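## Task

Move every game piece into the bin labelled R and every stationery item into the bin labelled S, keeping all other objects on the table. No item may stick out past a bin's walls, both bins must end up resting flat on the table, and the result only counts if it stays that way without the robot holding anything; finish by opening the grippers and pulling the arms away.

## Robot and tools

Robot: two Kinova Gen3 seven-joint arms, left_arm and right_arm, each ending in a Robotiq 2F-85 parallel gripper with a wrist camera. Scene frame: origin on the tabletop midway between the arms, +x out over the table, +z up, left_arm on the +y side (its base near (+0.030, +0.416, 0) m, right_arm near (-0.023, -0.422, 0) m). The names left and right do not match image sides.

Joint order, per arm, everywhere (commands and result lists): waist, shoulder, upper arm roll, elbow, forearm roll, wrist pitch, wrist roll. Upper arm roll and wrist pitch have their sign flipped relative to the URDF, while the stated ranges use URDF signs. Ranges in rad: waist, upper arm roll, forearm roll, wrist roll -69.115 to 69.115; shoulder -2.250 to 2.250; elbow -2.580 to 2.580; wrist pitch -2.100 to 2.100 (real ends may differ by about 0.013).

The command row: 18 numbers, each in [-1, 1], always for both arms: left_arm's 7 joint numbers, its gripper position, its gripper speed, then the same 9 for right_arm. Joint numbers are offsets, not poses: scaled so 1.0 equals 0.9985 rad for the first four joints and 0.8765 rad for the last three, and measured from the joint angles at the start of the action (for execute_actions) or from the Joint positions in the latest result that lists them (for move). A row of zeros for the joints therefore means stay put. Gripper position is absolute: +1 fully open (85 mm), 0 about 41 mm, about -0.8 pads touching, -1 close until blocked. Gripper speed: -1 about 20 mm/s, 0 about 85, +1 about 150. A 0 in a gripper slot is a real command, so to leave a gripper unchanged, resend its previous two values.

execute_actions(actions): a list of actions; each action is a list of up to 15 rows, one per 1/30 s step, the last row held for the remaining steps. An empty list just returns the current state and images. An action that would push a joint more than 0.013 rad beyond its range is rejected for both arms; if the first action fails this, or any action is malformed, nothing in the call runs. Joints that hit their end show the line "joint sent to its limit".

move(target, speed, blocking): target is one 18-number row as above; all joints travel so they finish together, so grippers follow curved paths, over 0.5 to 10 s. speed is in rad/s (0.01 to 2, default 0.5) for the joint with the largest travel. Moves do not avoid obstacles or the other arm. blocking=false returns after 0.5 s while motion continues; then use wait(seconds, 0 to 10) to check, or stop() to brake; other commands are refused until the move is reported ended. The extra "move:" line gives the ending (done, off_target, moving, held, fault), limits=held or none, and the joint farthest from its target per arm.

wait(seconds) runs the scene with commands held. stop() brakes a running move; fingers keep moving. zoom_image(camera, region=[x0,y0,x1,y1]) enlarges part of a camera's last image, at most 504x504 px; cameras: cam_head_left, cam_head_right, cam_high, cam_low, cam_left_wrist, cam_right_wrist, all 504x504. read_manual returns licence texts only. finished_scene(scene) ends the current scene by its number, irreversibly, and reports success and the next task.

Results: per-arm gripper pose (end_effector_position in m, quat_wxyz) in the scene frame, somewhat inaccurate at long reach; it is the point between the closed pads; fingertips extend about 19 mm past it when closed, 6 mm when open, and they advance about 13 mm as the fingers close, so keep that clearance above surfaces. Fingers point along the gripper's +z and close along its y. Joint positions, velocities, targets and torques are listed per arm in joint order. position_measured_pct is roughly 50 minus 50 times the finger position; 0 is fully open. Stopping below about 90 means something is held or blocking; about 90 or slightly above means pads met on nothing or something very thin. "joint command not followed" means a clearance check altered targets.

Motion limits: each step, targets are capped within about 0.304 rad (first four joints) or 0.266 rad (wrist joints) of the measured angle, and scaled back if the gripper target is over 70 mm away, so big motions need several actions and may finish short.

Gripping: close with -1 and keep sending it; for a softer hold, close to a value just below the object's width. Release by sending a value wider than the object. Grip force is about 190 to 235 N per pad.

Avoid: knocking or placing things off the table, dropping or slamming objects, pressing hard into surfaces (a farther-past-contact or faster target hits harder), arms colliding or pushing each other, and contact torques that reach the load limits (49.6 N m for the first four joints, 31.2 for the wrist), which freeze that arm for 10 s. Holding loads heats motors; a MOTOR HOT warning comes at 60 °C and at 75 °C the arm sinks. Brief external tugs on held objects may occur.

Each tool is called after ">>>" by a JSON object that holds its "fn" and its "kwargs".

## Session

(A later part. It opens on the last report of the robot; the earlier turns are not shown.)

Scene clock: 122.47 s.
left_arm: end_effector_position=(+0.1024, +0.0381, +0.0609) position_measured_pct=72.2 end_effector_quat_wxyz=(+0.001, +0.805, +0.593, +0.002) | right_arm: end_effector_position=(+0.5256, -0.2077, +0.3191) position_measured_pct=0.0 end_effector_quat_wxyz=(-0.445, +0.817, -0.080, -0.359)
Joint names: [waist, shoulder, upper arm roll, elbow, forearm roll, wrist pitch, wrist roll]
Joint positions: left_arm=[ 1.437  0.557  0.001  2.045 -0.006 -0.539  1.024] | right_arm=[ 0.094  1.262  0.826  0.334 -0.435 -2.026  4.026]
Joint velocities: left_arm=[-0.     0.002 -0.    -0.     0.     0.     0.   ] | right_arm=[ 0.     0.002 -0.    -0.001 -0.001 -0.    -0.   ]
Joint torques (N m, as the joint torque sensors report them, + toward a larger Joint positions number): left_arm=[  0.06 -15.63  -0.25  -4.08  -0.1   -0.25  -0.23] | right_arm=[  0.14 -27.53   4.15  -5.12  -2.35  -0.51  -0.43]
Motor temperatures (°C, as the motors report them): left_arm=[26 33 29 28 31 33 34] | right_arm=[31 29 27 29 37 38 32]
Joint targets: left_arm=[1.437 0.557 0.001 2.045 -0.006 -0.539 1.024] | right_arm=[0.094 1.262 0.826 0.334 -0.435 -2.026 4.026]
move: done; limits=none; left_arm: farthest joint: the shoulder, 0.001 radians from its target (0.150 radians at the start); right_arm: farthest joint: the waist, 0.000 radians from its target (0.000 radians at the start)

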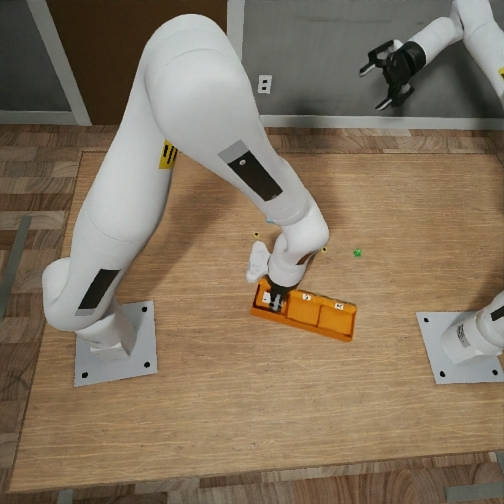

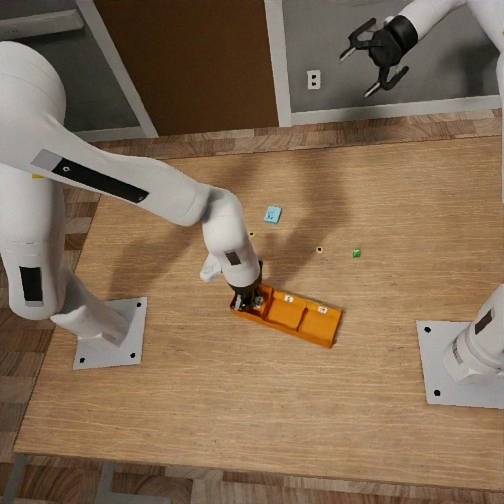

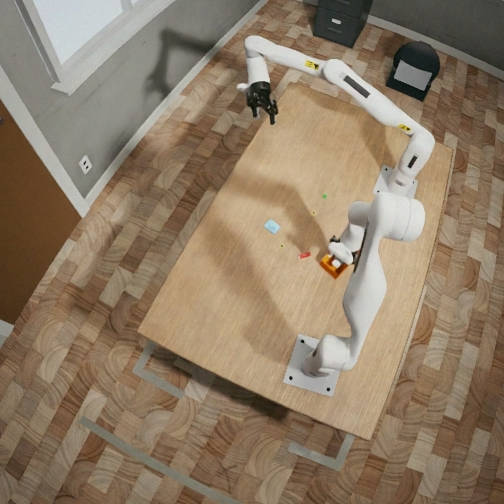

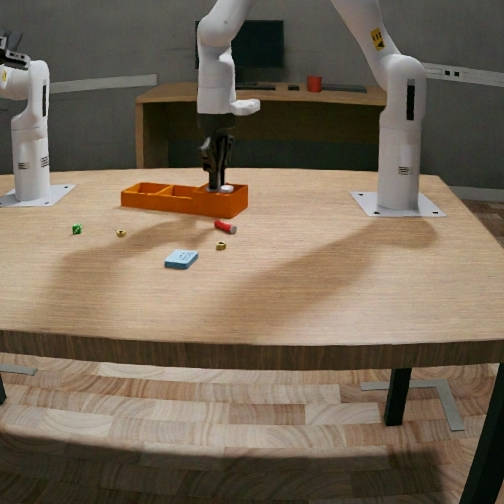

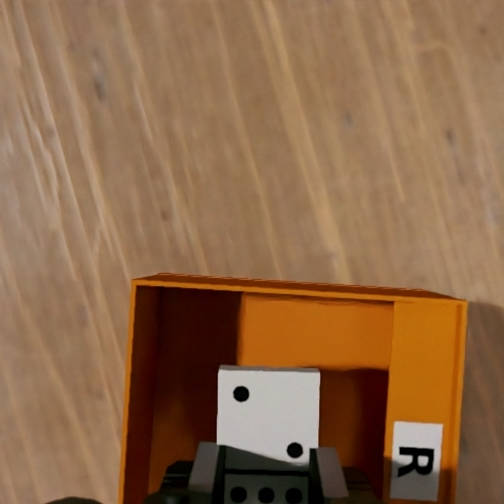

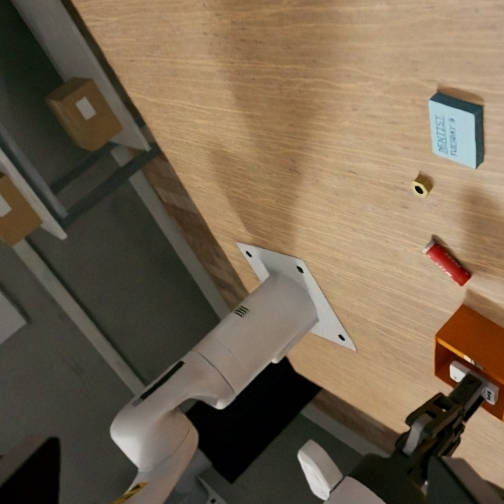

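>>> {"fn": "move", "kwargs": {"target": [0,0.064,0,0.024,0,0.1,0,-1,0, 0,0,0,0,0,0,0,1,0], "speed": 0.3}}

>>> {"fn": "move", "kwargs": {"target": [0,0,0,0,0,0,0,-0.25,0, 0,0,0,0,0,0,0,1,0]}}

>>> {"fn": "move", "kwargs": {"target": [0,-0.214,0,-0.089,0,-0.345,0,-0.25,0, 0,0,0,0,0,0,0,1,0], "speed": 0.7}}

Scene clock: 128.63 s.
left_arm: end_effector_position=(+0.1018, +0.0400, +0.0329) position_measured_pct=72.2 end_effector_quat_wxyz=(+0.001, +0.805, +0.593, +0.001) | right_arm: end_effector_position=(+0.5256, -0.2077, +0.3191) position_measured_pct=0.0 end_effector_quat_wxyz=(-0.445, +0.817, -0.080, -0.359)
Joint names: [waist, shoulder, upper arm roll, elbow, forearm roll, wrist pitch, wrist roll]
Joint positions: left_arm=[ 1.437  0.621  0.001  2.069 -0.006 -0.452  1.024] | right_arm=[ 0.094  1.262  0.826  0.334 -0.435 -2.026  4.026]
Joint velocities: left_arm=[-0.     0.003 -0.     0.    -0.001  0.    -0.   ] | right_arm=[-0.001  0.    -0.    -0.     0.002 -0.001  0.   ]
Joint torques (N m, as the joint torque sensors report them, + toward a larger Joint positions number): left_arm=[  0.11 -16.01  -0.28  -3.37  -0.14  -0.26  -0.3 ] | right_arm=[  0.16 -27.58   4.08  -5.34  -2.42  -0.36  -0.38]
Motor temperatures (°C, as the motors report them): left_arm=[26 33 29 28 31 33 34] | right_arm=[31 29 27 29 37 38 32]
Joint targets: left_arm=[1.437 0.621 0.001 2.069 -0.006 -0.452 1.024] | right_arm=[0.094 1.262 0.826 0.334 -0.435 -2.026 4.026]
move: done; limits=none; left_arm: farthest joint: the waist, 0.000 radians from its target (0.000 radians at the start); right_arm: farthest joint: the waist, 0.000 radians from its target (0.000 radians at the start)

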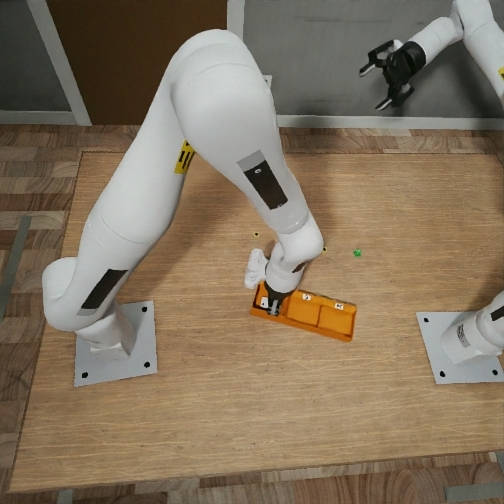

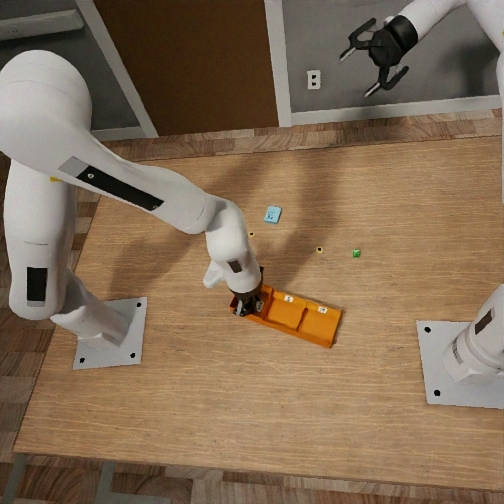

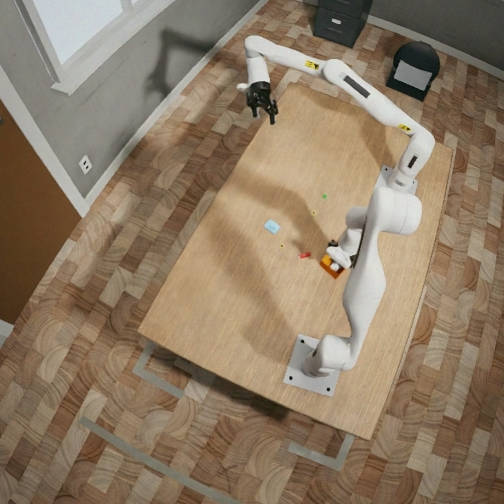

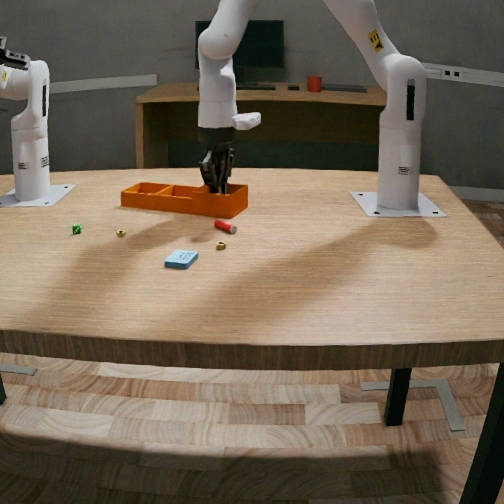

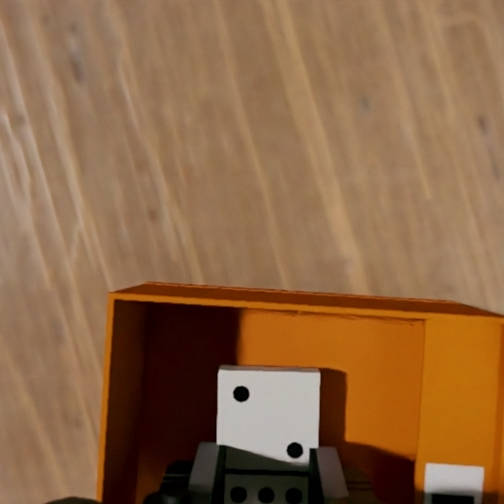

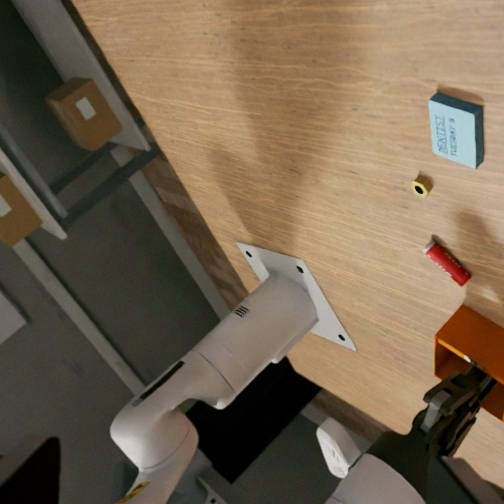

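Scene clock: 129.13 s.
left_arm: end_effector_position=(+0.1018, +0.0400, +0.0329) position_measured_pct=62.3 end_effector_quat_wxyz=(+0.001, +0.805, +0.593, +0.001) | right_arm: end_effector_position=(+0.5256, -0.2077, +0.3191) position_measured_pct=0.0 end_effector_quat_wxyz=(-0.445, +0.817, -0.080, -0.359)
Joint names: [waist, shoulder, upper arm roll, elbow, forearm roll, wrist pitch, wrist roll]
Joint positions: left_arm=[ 1.437  0.621  0.001  2.069 -0.006 -0.452  1.024] | right_arm=[ 0.094  1.262  0.826  0.334 -0.435 -2.026  4.026]
Joint velocities: left_arm=[-0.001  0.     0.     0.     0.001 -0.     0.001] | right_arm=[-0.001 -0.001  0.     0.001  0.001  0.     0.   ]
Joint torques (N m, as the joint torque sensors report them, + toward a larger Joint positions number): left_arm=[  0.23 -15.71  -0.18  -3.34  -0.14  -0.23  -0.23] | right_arm=[  0.25 -27.57   4.03  -5.16  -2.33  -0.33  -0.36]
Motor temperatures (°C, as the motors report them): left_arm=[26 33 29 28 31 33 34] | right_arm=[31 29 27 29 37 38 32]
Joint targets: left_arm=[1.437 0.621 0.001 2.069 -0.006 -0.452 1.024] | right_arm=[0.094 1.262 0.826 0.334 -0.435 -2.026 4.026]
move: done; limits=none; left_arm: farthest joint: the waist, 0.000 radians from its target (0.000 radians at the start); right_arm: farthest joint: the waist, 0.000 radians from its target (0.000 radians at the start)

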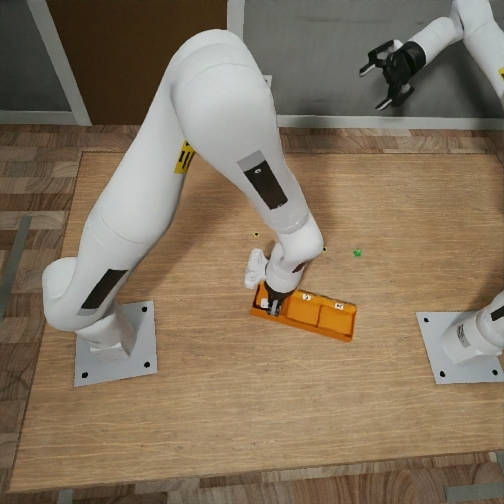

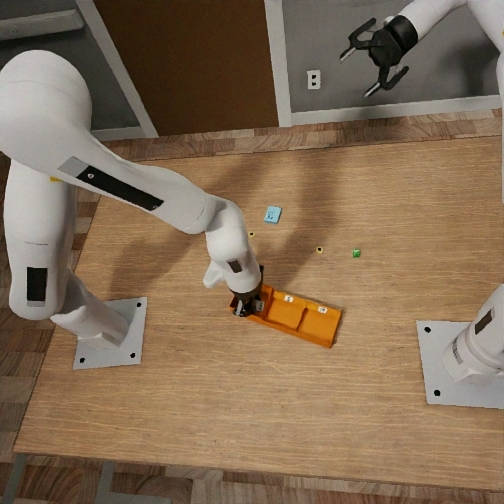

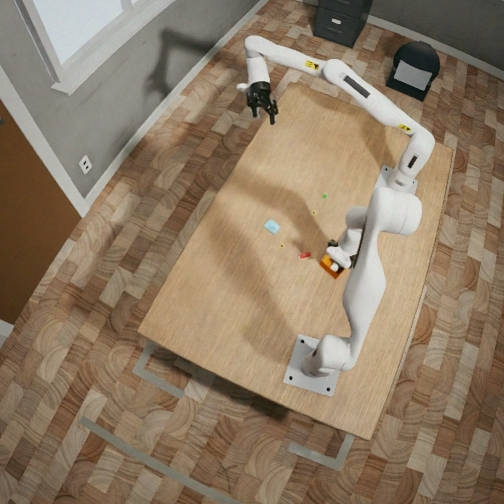

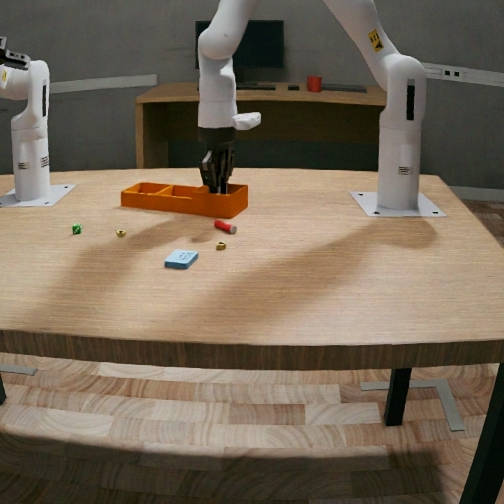

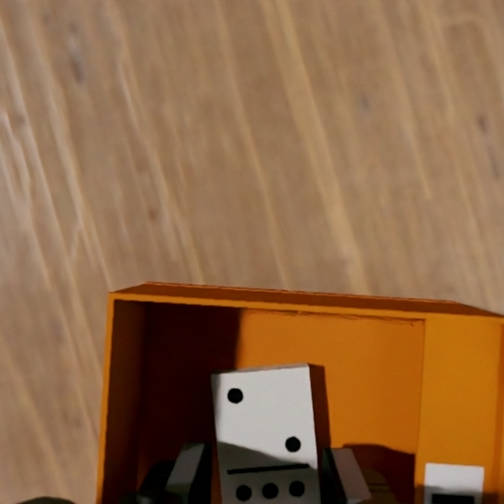

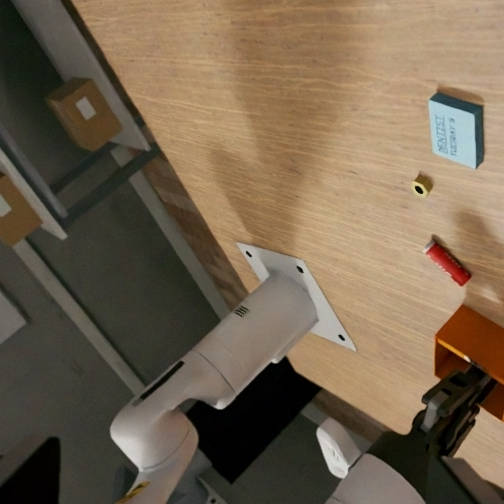

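Scene clock: 130.20 s.
left_arm: end_effector_position=(+0.1022, +0.0402, +0.1307) position_measured_pct=62.3 end_effector_quat_wxyz=(+0.001, +0.805, +0.593, +0.002) | right_arm: end_effector_position=(+0.5256, -0.2077, +0.3191) position_measured_pct=0.0 end_effector_quat_wxyz=(-0.445, +0.817, -0.080, -0.359)
Joint names: [waist, shoulder, upper arm roll, elbow, forearm roll, wrist pitch, wrist roll]
Joint positions: left_arm=[ 1.437  0.407  0.001  1.98  -0.006 -0.754  1.024] | right_arm=[ 0.094  1.262  0.826  0.334 -0.435 -2.026  4.026]
Joint velocities: left_arm=[-0.    -0.003 -0.001 -0.     0.001 -0.     0.002] | right_arm=[ 0.001 -0.001 -0.    -0.    -0.    -0.001 -0.   ]
Joint torques (N m, as the joint torque sensors report them, + toward a larger Joint positions number): left_arm=[  0.16 -14.3   -0.15  -5.48  -0.25  -0.2   -0.28] | right_arm=[  0.05 -27.51   4.24  -5.2   -2.3   -0.39  -0.42]
Motor temperatures (°C, as the motors report them): left_arm=[26 33 29 28 31 33 34] | right_arm=[31 29 27 29 37 38 32]
Joint targets: left_arm=[1.437 0.407 0.001 1.980 -0.006 -0.754 1.024] | right_arm=[0.094 1.262 0.826 0.334 -0.435 -2.026 4.026]
move: done; limits=none; left_arm: farthest joint: the waist, 0.000 radians from its target (0.000 radians at the start); right_arm: farthest joint: the waist, 0.000 radians from its target (0.000 radians at the start)

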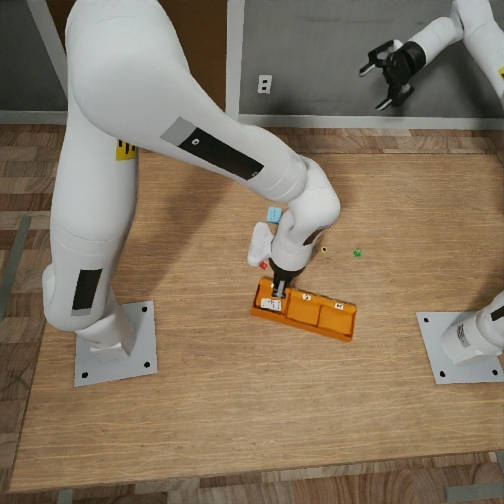

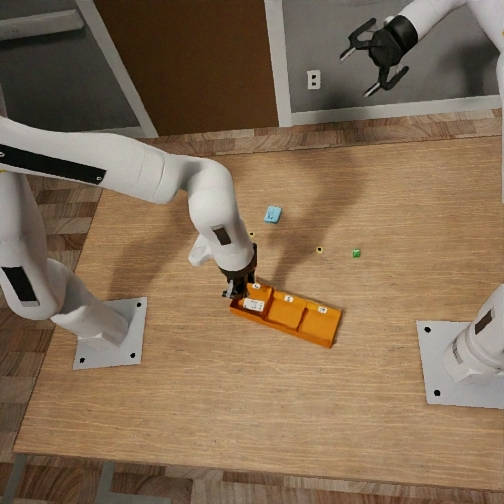

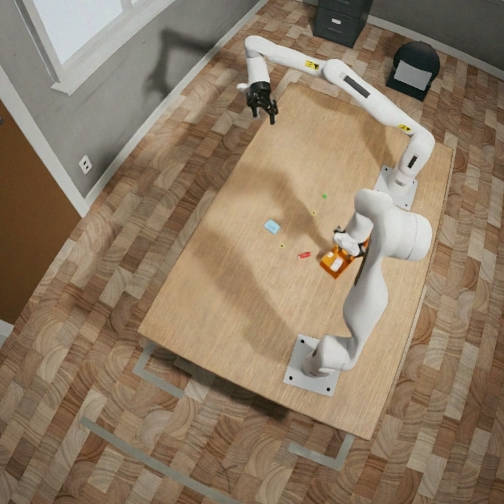

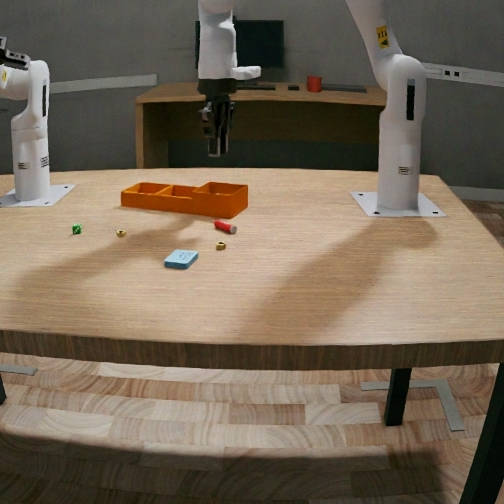

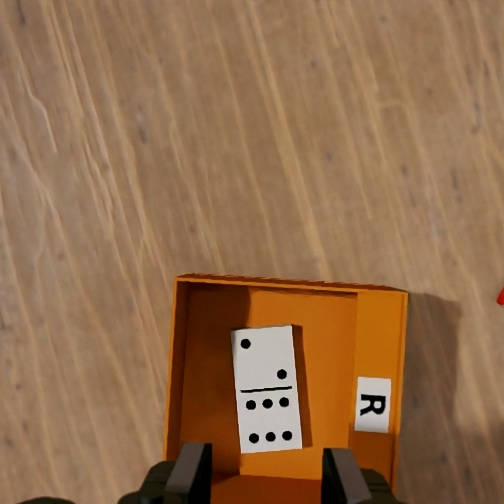

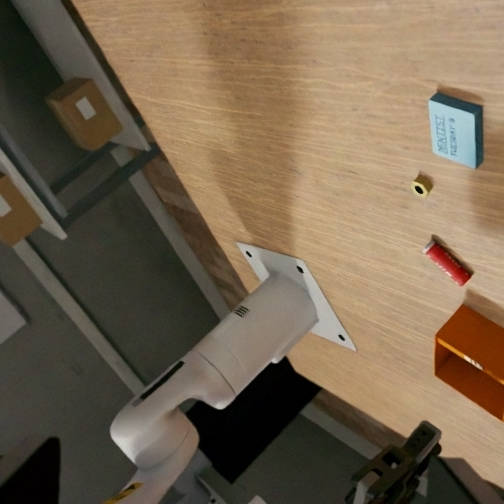

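>>> {"fn": "move", "kwargs": {"target": [-0.115,0.498,0,-1,0,-0.627,0,0,0, 0.6,0,0,0,0,0,0,1,0], "speed": 0.9}}

>>> {"fn": "move", "kwargs": {"target": [0,0,0,-0.048,0,0,0,0,0, 0,0,0,0,0,0,0,1,0]}}

Scene clock: 139.50 s.
left_arm: end_effector_position=(+0.2283, -0.1663, +0.1365) position_measured_pct=50.0 end_effector_quat_wxyz=(-0.022, +0.769, +0.639, +0.011) | right_arm: end_effector_position=(+0.5506, -0.5545, +0.3191) position_measured_pct=0.0 end_effector_quat_wxyz=(-0.531, +0.756, -0.318, -0.212)
Joint names: [waist, shoulder, upper arm roll, elbow, forearm roll, wrist pitch, wrist roll]
Joint positions: left_arm=[ 1.322  0.904  0.001  0.982 -0.006 -1.304  1.024] | right_arm=[ 0.693  1.262  0.826  0.334 -0.435 -2.026  4.026]
Joint velocities: left_arm=[-0.001  0.003 -0.001 -0.001 -0.001 -0.     0.   ] | right_arm=[-0.     0.001  0.     0.     0.     0.001 -0.   ]
Joint torques (N m, as the joint torque sensors report them, + toward a larger Joint positions number): left_arm=[  0.15 -24.49  -0.41  -7.66  -0.17  -0.4   -0.22] | right_arm=[ -0.11 -27.67   4.25  -5.1   -2.43  -0.45  -0.33]
Motor temperatures (°C, as the motors report them): left_arm=[26 33 29 28 31 33 34] | right_arm=[31 30 27 29 37 38 32]
Joint targets: left_arm=[1.322 0.905 0.001 0.982 -0.006 -1.304 1.024] | right_arm=[0.693 1.262 0.826 0.334 -0.435 -2.026 4.026]
move: done; limits=none; left_arm: farthest joint: the waist, 0.000 radians from its target (0.114 radians at the start); right_arm: farthest joint: the waist, 0.000 radians from its target (0.599 radians at the start)

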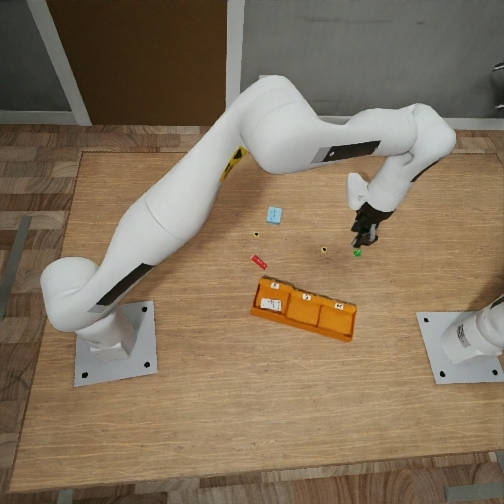

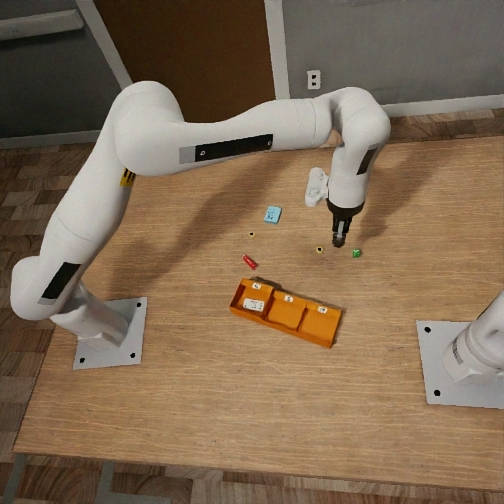

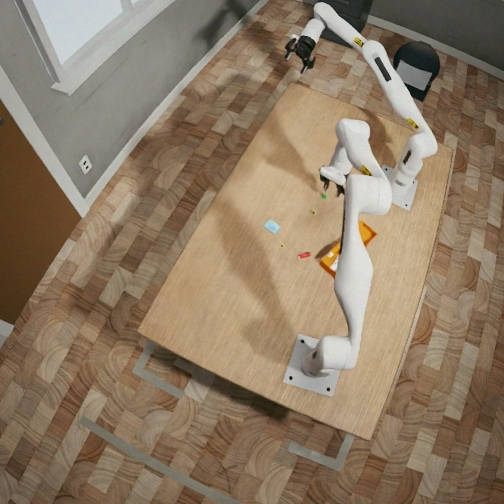

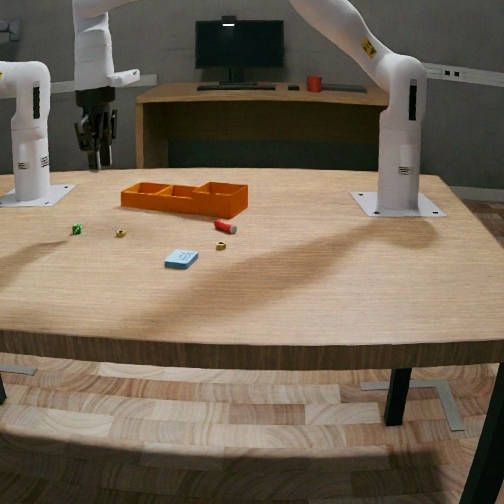

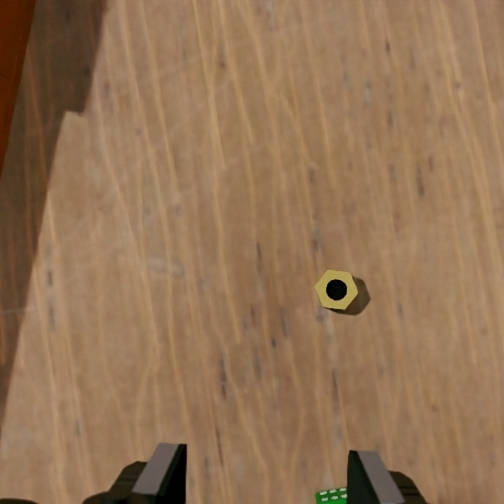

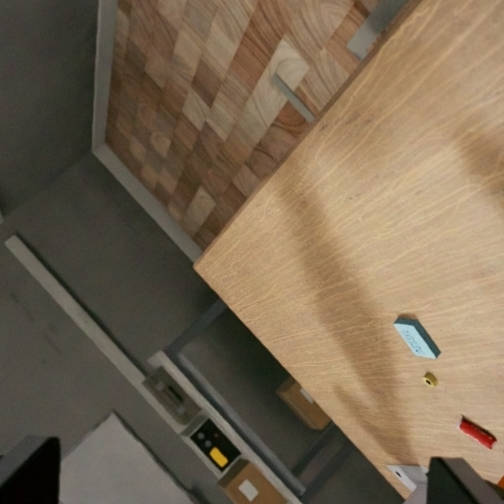

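Scene clock: 140.27 s.
left_arm: end_effector_position=(+0.2352, -0.1843, +0.1506) position_measured_pct=50.0 end_effector_quat_wxyz=(+0.001, +0.769, +0.639, +0.003) | right_arm: end_effector_position=(+0.5506, -0.5545, +0.3191) position_measured_pct=0.0 end_effector_quat_wxyz=(-0.531, +0.756, -0.318, -0.212)
Joint names: [waist, shoulder, upper arm roll, elbow, forearm roll, wrist pitch, wrist roll]
Joint positions: left_arm=[ 1.322  0.904  0.001  0.934 -0.006 -1.304  1.024] | right_arm=[ 0.693  1.262  0.826  0.334 -0.435 -2.026  4.026]
Joint velocities: left_arm=[-0.001  0.002  0.001 -0.001  0.    -0.    -0.001] | right_arm=[ 0.    -0.001 -0.     0.001 -0.001  0.    -0.   ]
Joint torques (N m, as the joint torque sensors report them, + toward a larger Joint positions number): left_arm=[  0.17 -24.81  -0.34  -7.89  -0.17  -0.22  -0.17] | right_arm=[  0.06 -27.82   4.1   -5.19  -2.44  -0.42  -0.36]
Motor temperatures (°C, as the motors report them): left_arm=[26 33 29 28 31 33 34] | right_arm=[31 30 27 29 37 38 32]
Joint targets: left_arm=[1.322 0.904 0.001 0.934 -0.006 -1.304 1.024] | right_arm=[0.693 1.262 0.826 0.334 -0.435 -2.026 4.026]
move: done; limits=none; left_arm: farthest joint: the waist, 0.000 radians from its target (0.000 radians at the start); right_arm: farthest joint: the waist, 0.000 radians from its target (0.000 radians at the start)

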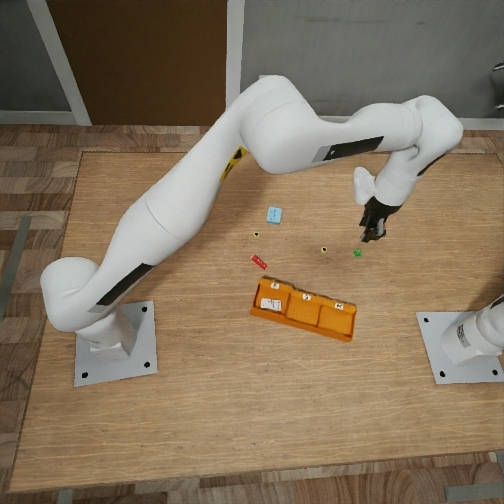

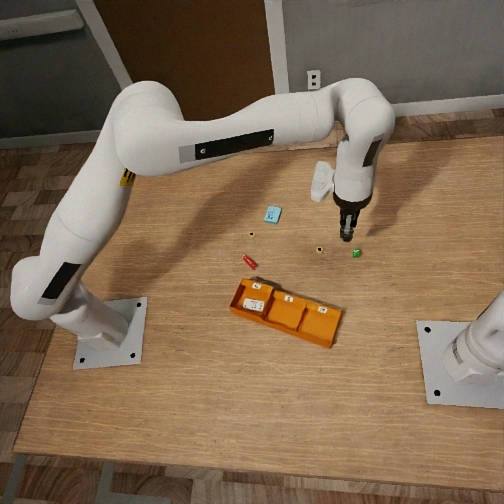

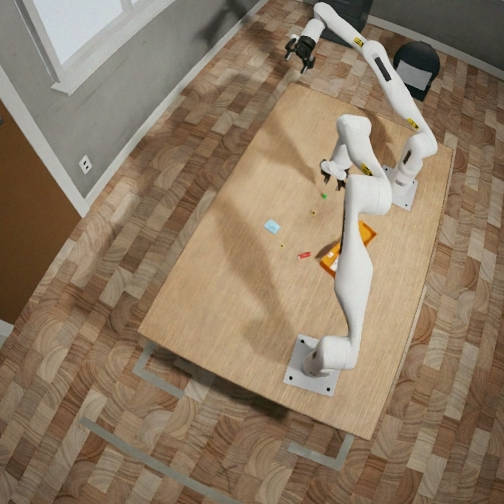

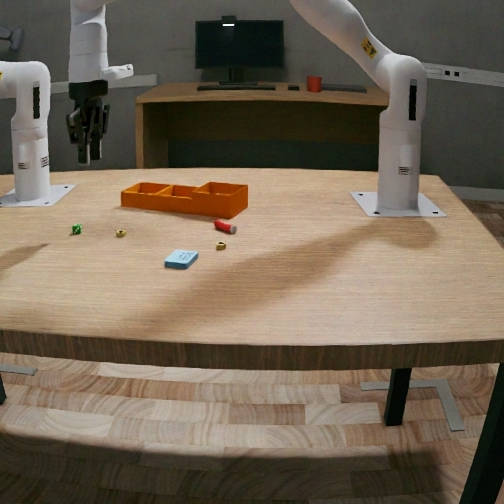

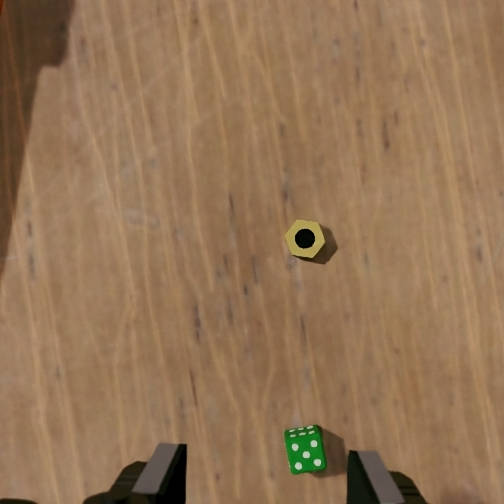

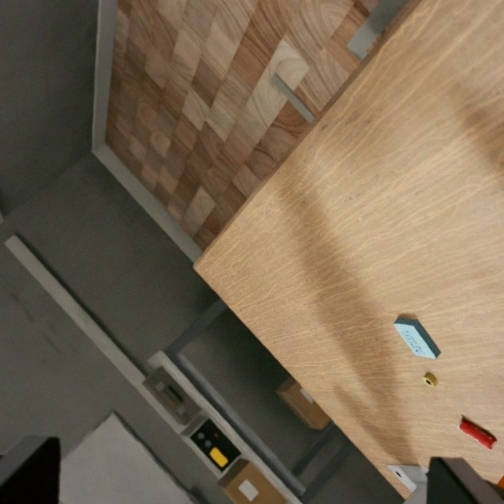

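>>> {"fn": "move", "kwargs": {"target": [0,0.197,0,-0.128,0,0.079,0.13,-0.2,0, 0,0,0,0,0,0,0,1,0]}}

Scene clock: 149.97 s.
left_arm: end_effector_position=(+0.2488, -0.2199, +0.0604) position_measured_pct=59.9 end_effector_quat_wxyz=(+0.001, +0.731, +0.682, +0.003) | right_arm: end_effector_position=(+0.5506, -0.5545, +0.3191) position_measured_pct=0.0 end_effector_quat_wxyz=(-0.531, +0.756, -0.318, -0.212)
Joint names: [waist, shoulder, upper arm roll, elbow, forearm roll, wrist pitch, wrist roll]
Joint positions: left_arm=[ 1.322  1.101  0.001  0.806 -0.006 -1.234  1.137] | right_arm=[ 0.693  1.262  0.826  0.334 -0.435 -2.026  4.026]
Joint velocities: left_arm=[ 0.     0.002 -0.001 -0.     0.001  0.001 -0.002] | right_arm=[-0.    -0.001  0.    -0.    -0.002  0.     0.   ]
Joint torques (N m, as the joint torque sensors report them, + toward a larger Joint positions number): left_arm=[  0.22 -26.83  -0.5   -7.77  -0.14  -0.26  -0.24] | right_arm=[  0.05 -27.67   4.2   -5.12  -2.34  -0.43  -0.34]
Motor temperatures (°C, as the motors report them): left_arm=[26 33 29 28 31 33 34] | right_arm=[31 30 27 29 37 38 32]
Joint targets: left_arm=[1.322 1.101 0.001 0.806 -0.006 -1.234 1.137] | right_arm=[0.693 1.262 0.826 0.334 -0.435 -2.026 4.026]
move: done; limits=none; left_arm: farthest joint: the waist, 0.000 radians from its target (0.000 radians at the start); right_arm: farthest joint: the waist, 0.000 radians from its target (0.000 radians at the start)

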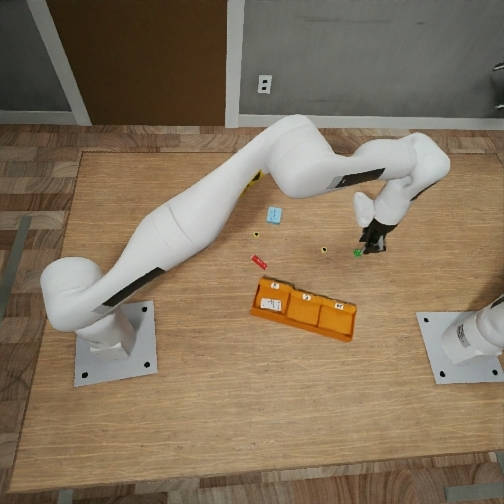

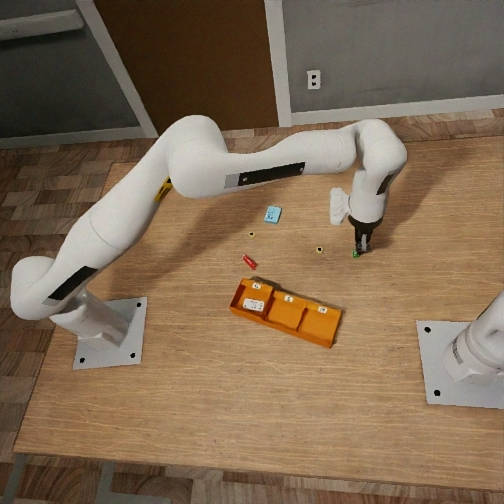

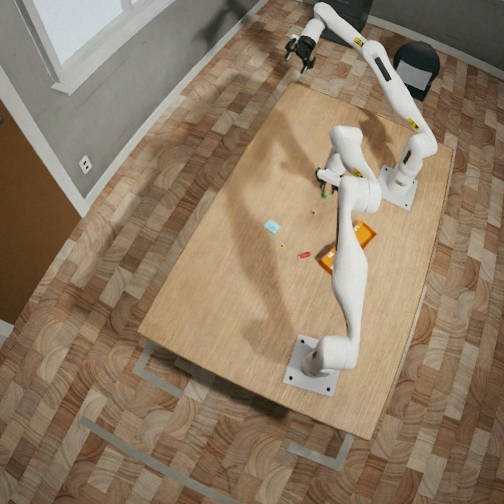

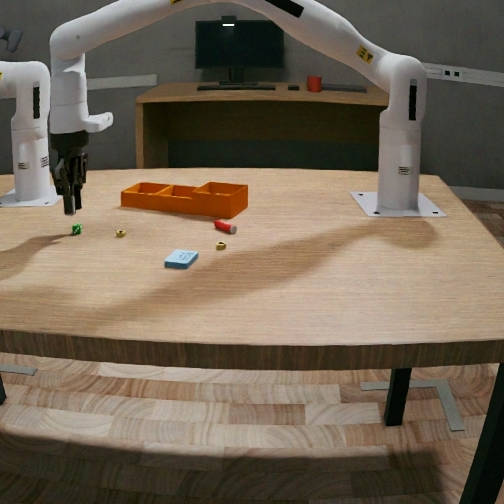

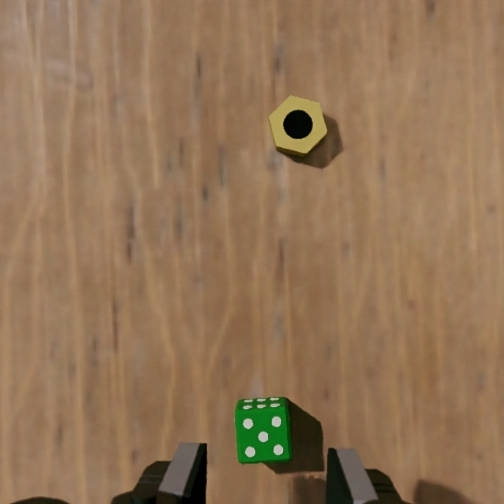

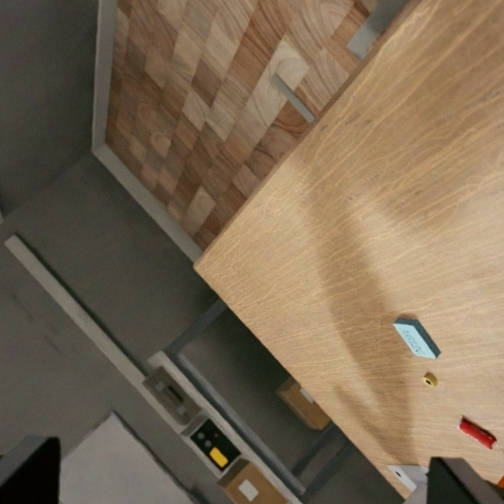

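>>> {"fn": "move", "kwargs": {"target": [0,0.047,0,0.028,0,0.085,0,-0.2,0, 0,0,0,0,0,0,0,1,0], "speed": 0.2}}

>>> {"fn": "move", "kwargs": {"target": [0,0,0,0,0,0,0,-1,0, 0,0,0,0,0,0,0,1,0]}}

Scene clock: 154.67 s.
left_arm: end_effector_position=(+0.2487, -0.2198, +0.0207) position_measured_pct=59.9 end_effector_quat_wxyz=(+0.001, +0.732, +0.682, +0.003) | right_arm: end_effector_position=(+0.5506, -0.5545, +0.3191) position_measured_pct=0.0 end_effector_quat_wxyz=(-0.531, +0.756, -0.318, -0.212)
Joint names: [waist, shoulder, upper arm roll, elbow, forearm roll, wrist pitch, wrist roll]
Joint positions: left_arm=[ 1.322  1.148  0.001  0.834 -0.006 -1.16   1.137] | right_arm=[ 0.693  1.262  0.826  0.334 -0.435 -2.026  4.026]
Joint velocities: left_arm=[ 0.     0.001  0.    -0.    -0.001  0.001 -0.001] | right_arm=[ 0.001  0.002  0.     0.001 -0.001  0.001  0.   ]
Joint torques (N m, as the joint torque sensors report them, + toward a larger Joint positions number): left_arm=[  0.09 -26.93  -0.29  -7.67  -0.2   -0.23  -0.18] | right_arm=[  0.11 -27.71   4.12  -5.32  -2.34  -0.39  -0.26]
Motor temperatures (°C, as the motors report them): left_arm=[26 34 29 28 31 33 34] | right_arm=[31 30 27 29 37 38 32]
Joint targets: left_arm=[1.322 1.148 0.001 0.834 -0.006 -1.160 1.137] | right_arm=[0.693 1.262 0.826 0.334 -0.435 -2.026 4.026]
move: done; limits=none; left_arm: farthest joint: the waist, 0.000 radians from its target (0.000 radians at the start); right_arm: farthest joint: the waist, 0.000 radians from its target (0.000 radians at the start)

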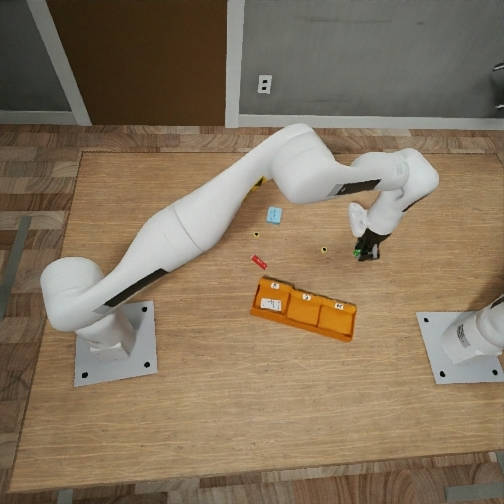

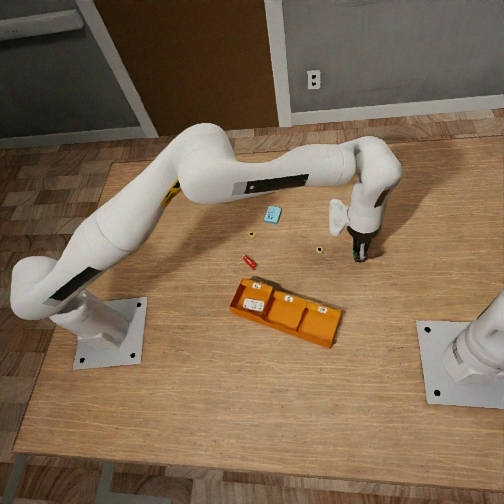

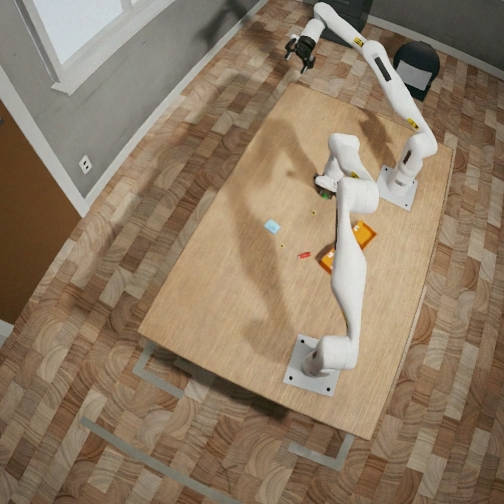

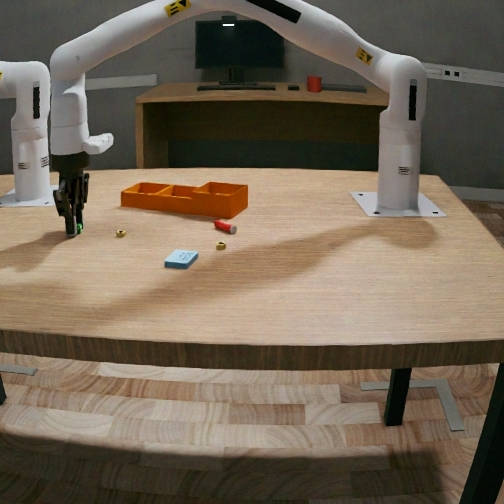

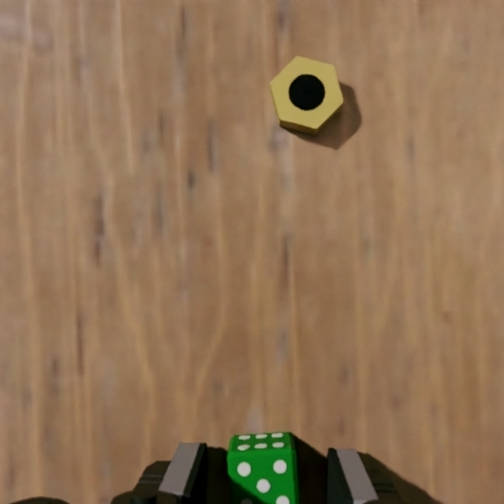

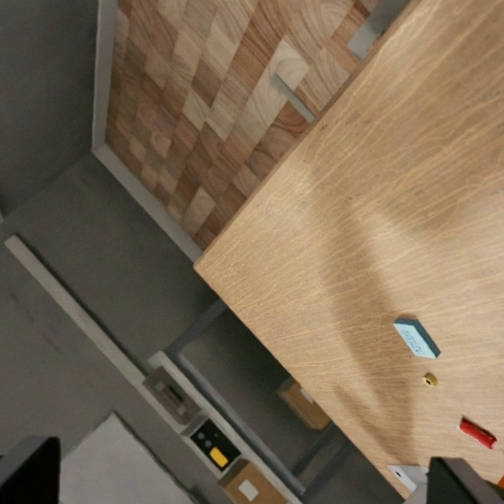

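Scene clock: 155.20 s.
left_arm: end_effector_position=(+0.2488, -0.2200, +0.0212) position_measured_pct=79.8 end_effector_quat_wxyz=(+0.001, +0.732, +0.682, +0.003) | right_arm: end_effector_position=(+0.5506, -0.5545, +0.3191) position_measured_pct=0.0 end_effector_quat_wxyz=(-0.531, +0.756, -0.318, -0.212)
Joint names: [waist, shoulder, upper arm roll, elbow, forearm roll, wrist pitch, wrist roll]
Joint positions: left_arm=[ 1.322  1.147  0.001  0.834 -0.006 -1.16   1.137] | right_arm=[ 0.693  1.262  0.826  0.334 -0.435 -2.026  4.026]
Joint velocities: left_arm=[ 0.001 -0.    -0.001 -0.     0.001  0.    -0.002] | right_arm=[-0.001  0.001  0.     0.     0.001 -0.001  0.   ]
Joint torques (N m, as the joint torque sensors report them, + toward a larger Joint positions number): left_arm=[  0.08 -26.25  -0.4   -7.56  -0.14  -0.16  -0.16] | right_arm=[  0.12 -27.61   4.22  -5.27  -2.47  -0.46  -0.42]
Motor temperatures (°C, as the motors report them): left_arm=[26 34 29 28 31 33 34] | right_arm=[31 30 27 29 37 38 32]
Joint targets: left_arm=[1.322 1.148 0.001 0.834 -0.006 -1.160 1.137] | right_arm=[0.693 1.262 0.826 0.334 -0.435 -2.026 4.026]
move: done; limits=none; left_arm: farthest joint: the shoulder, 0.001 radians from its target (0.000 radians at the start); right_arm: farthest joint: the waist, 0.000 radians from its target (0.000 radians at the start)

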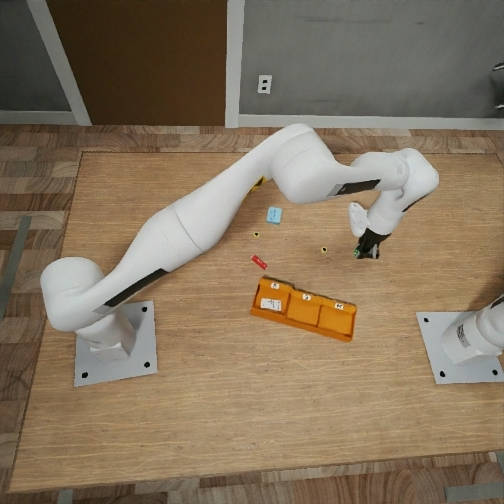

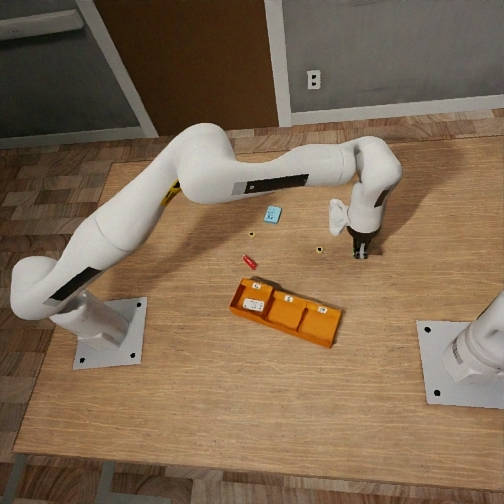

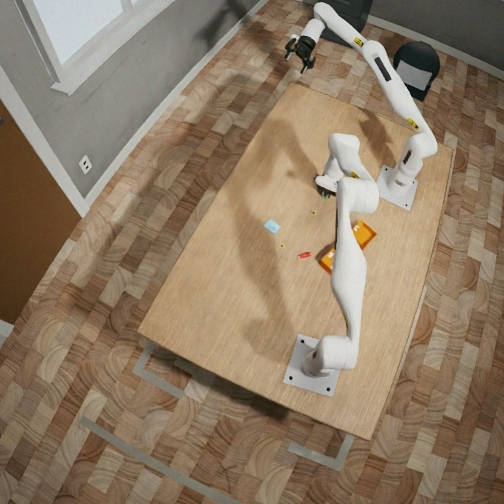

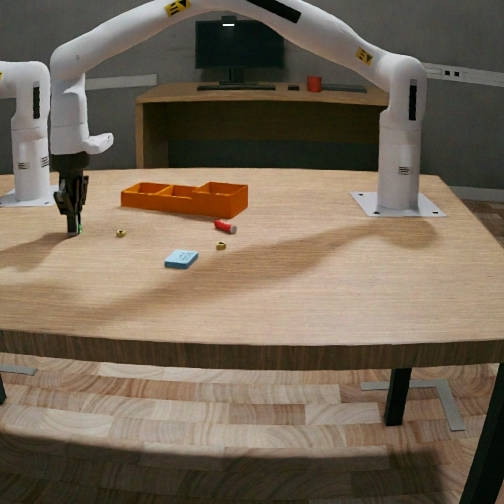

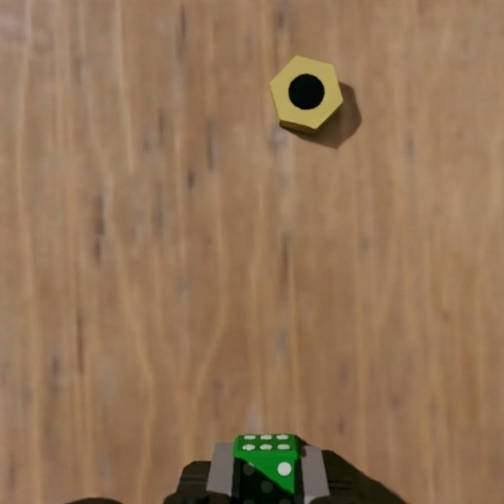

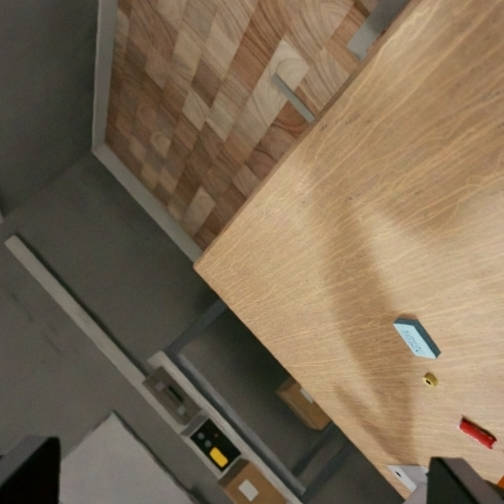

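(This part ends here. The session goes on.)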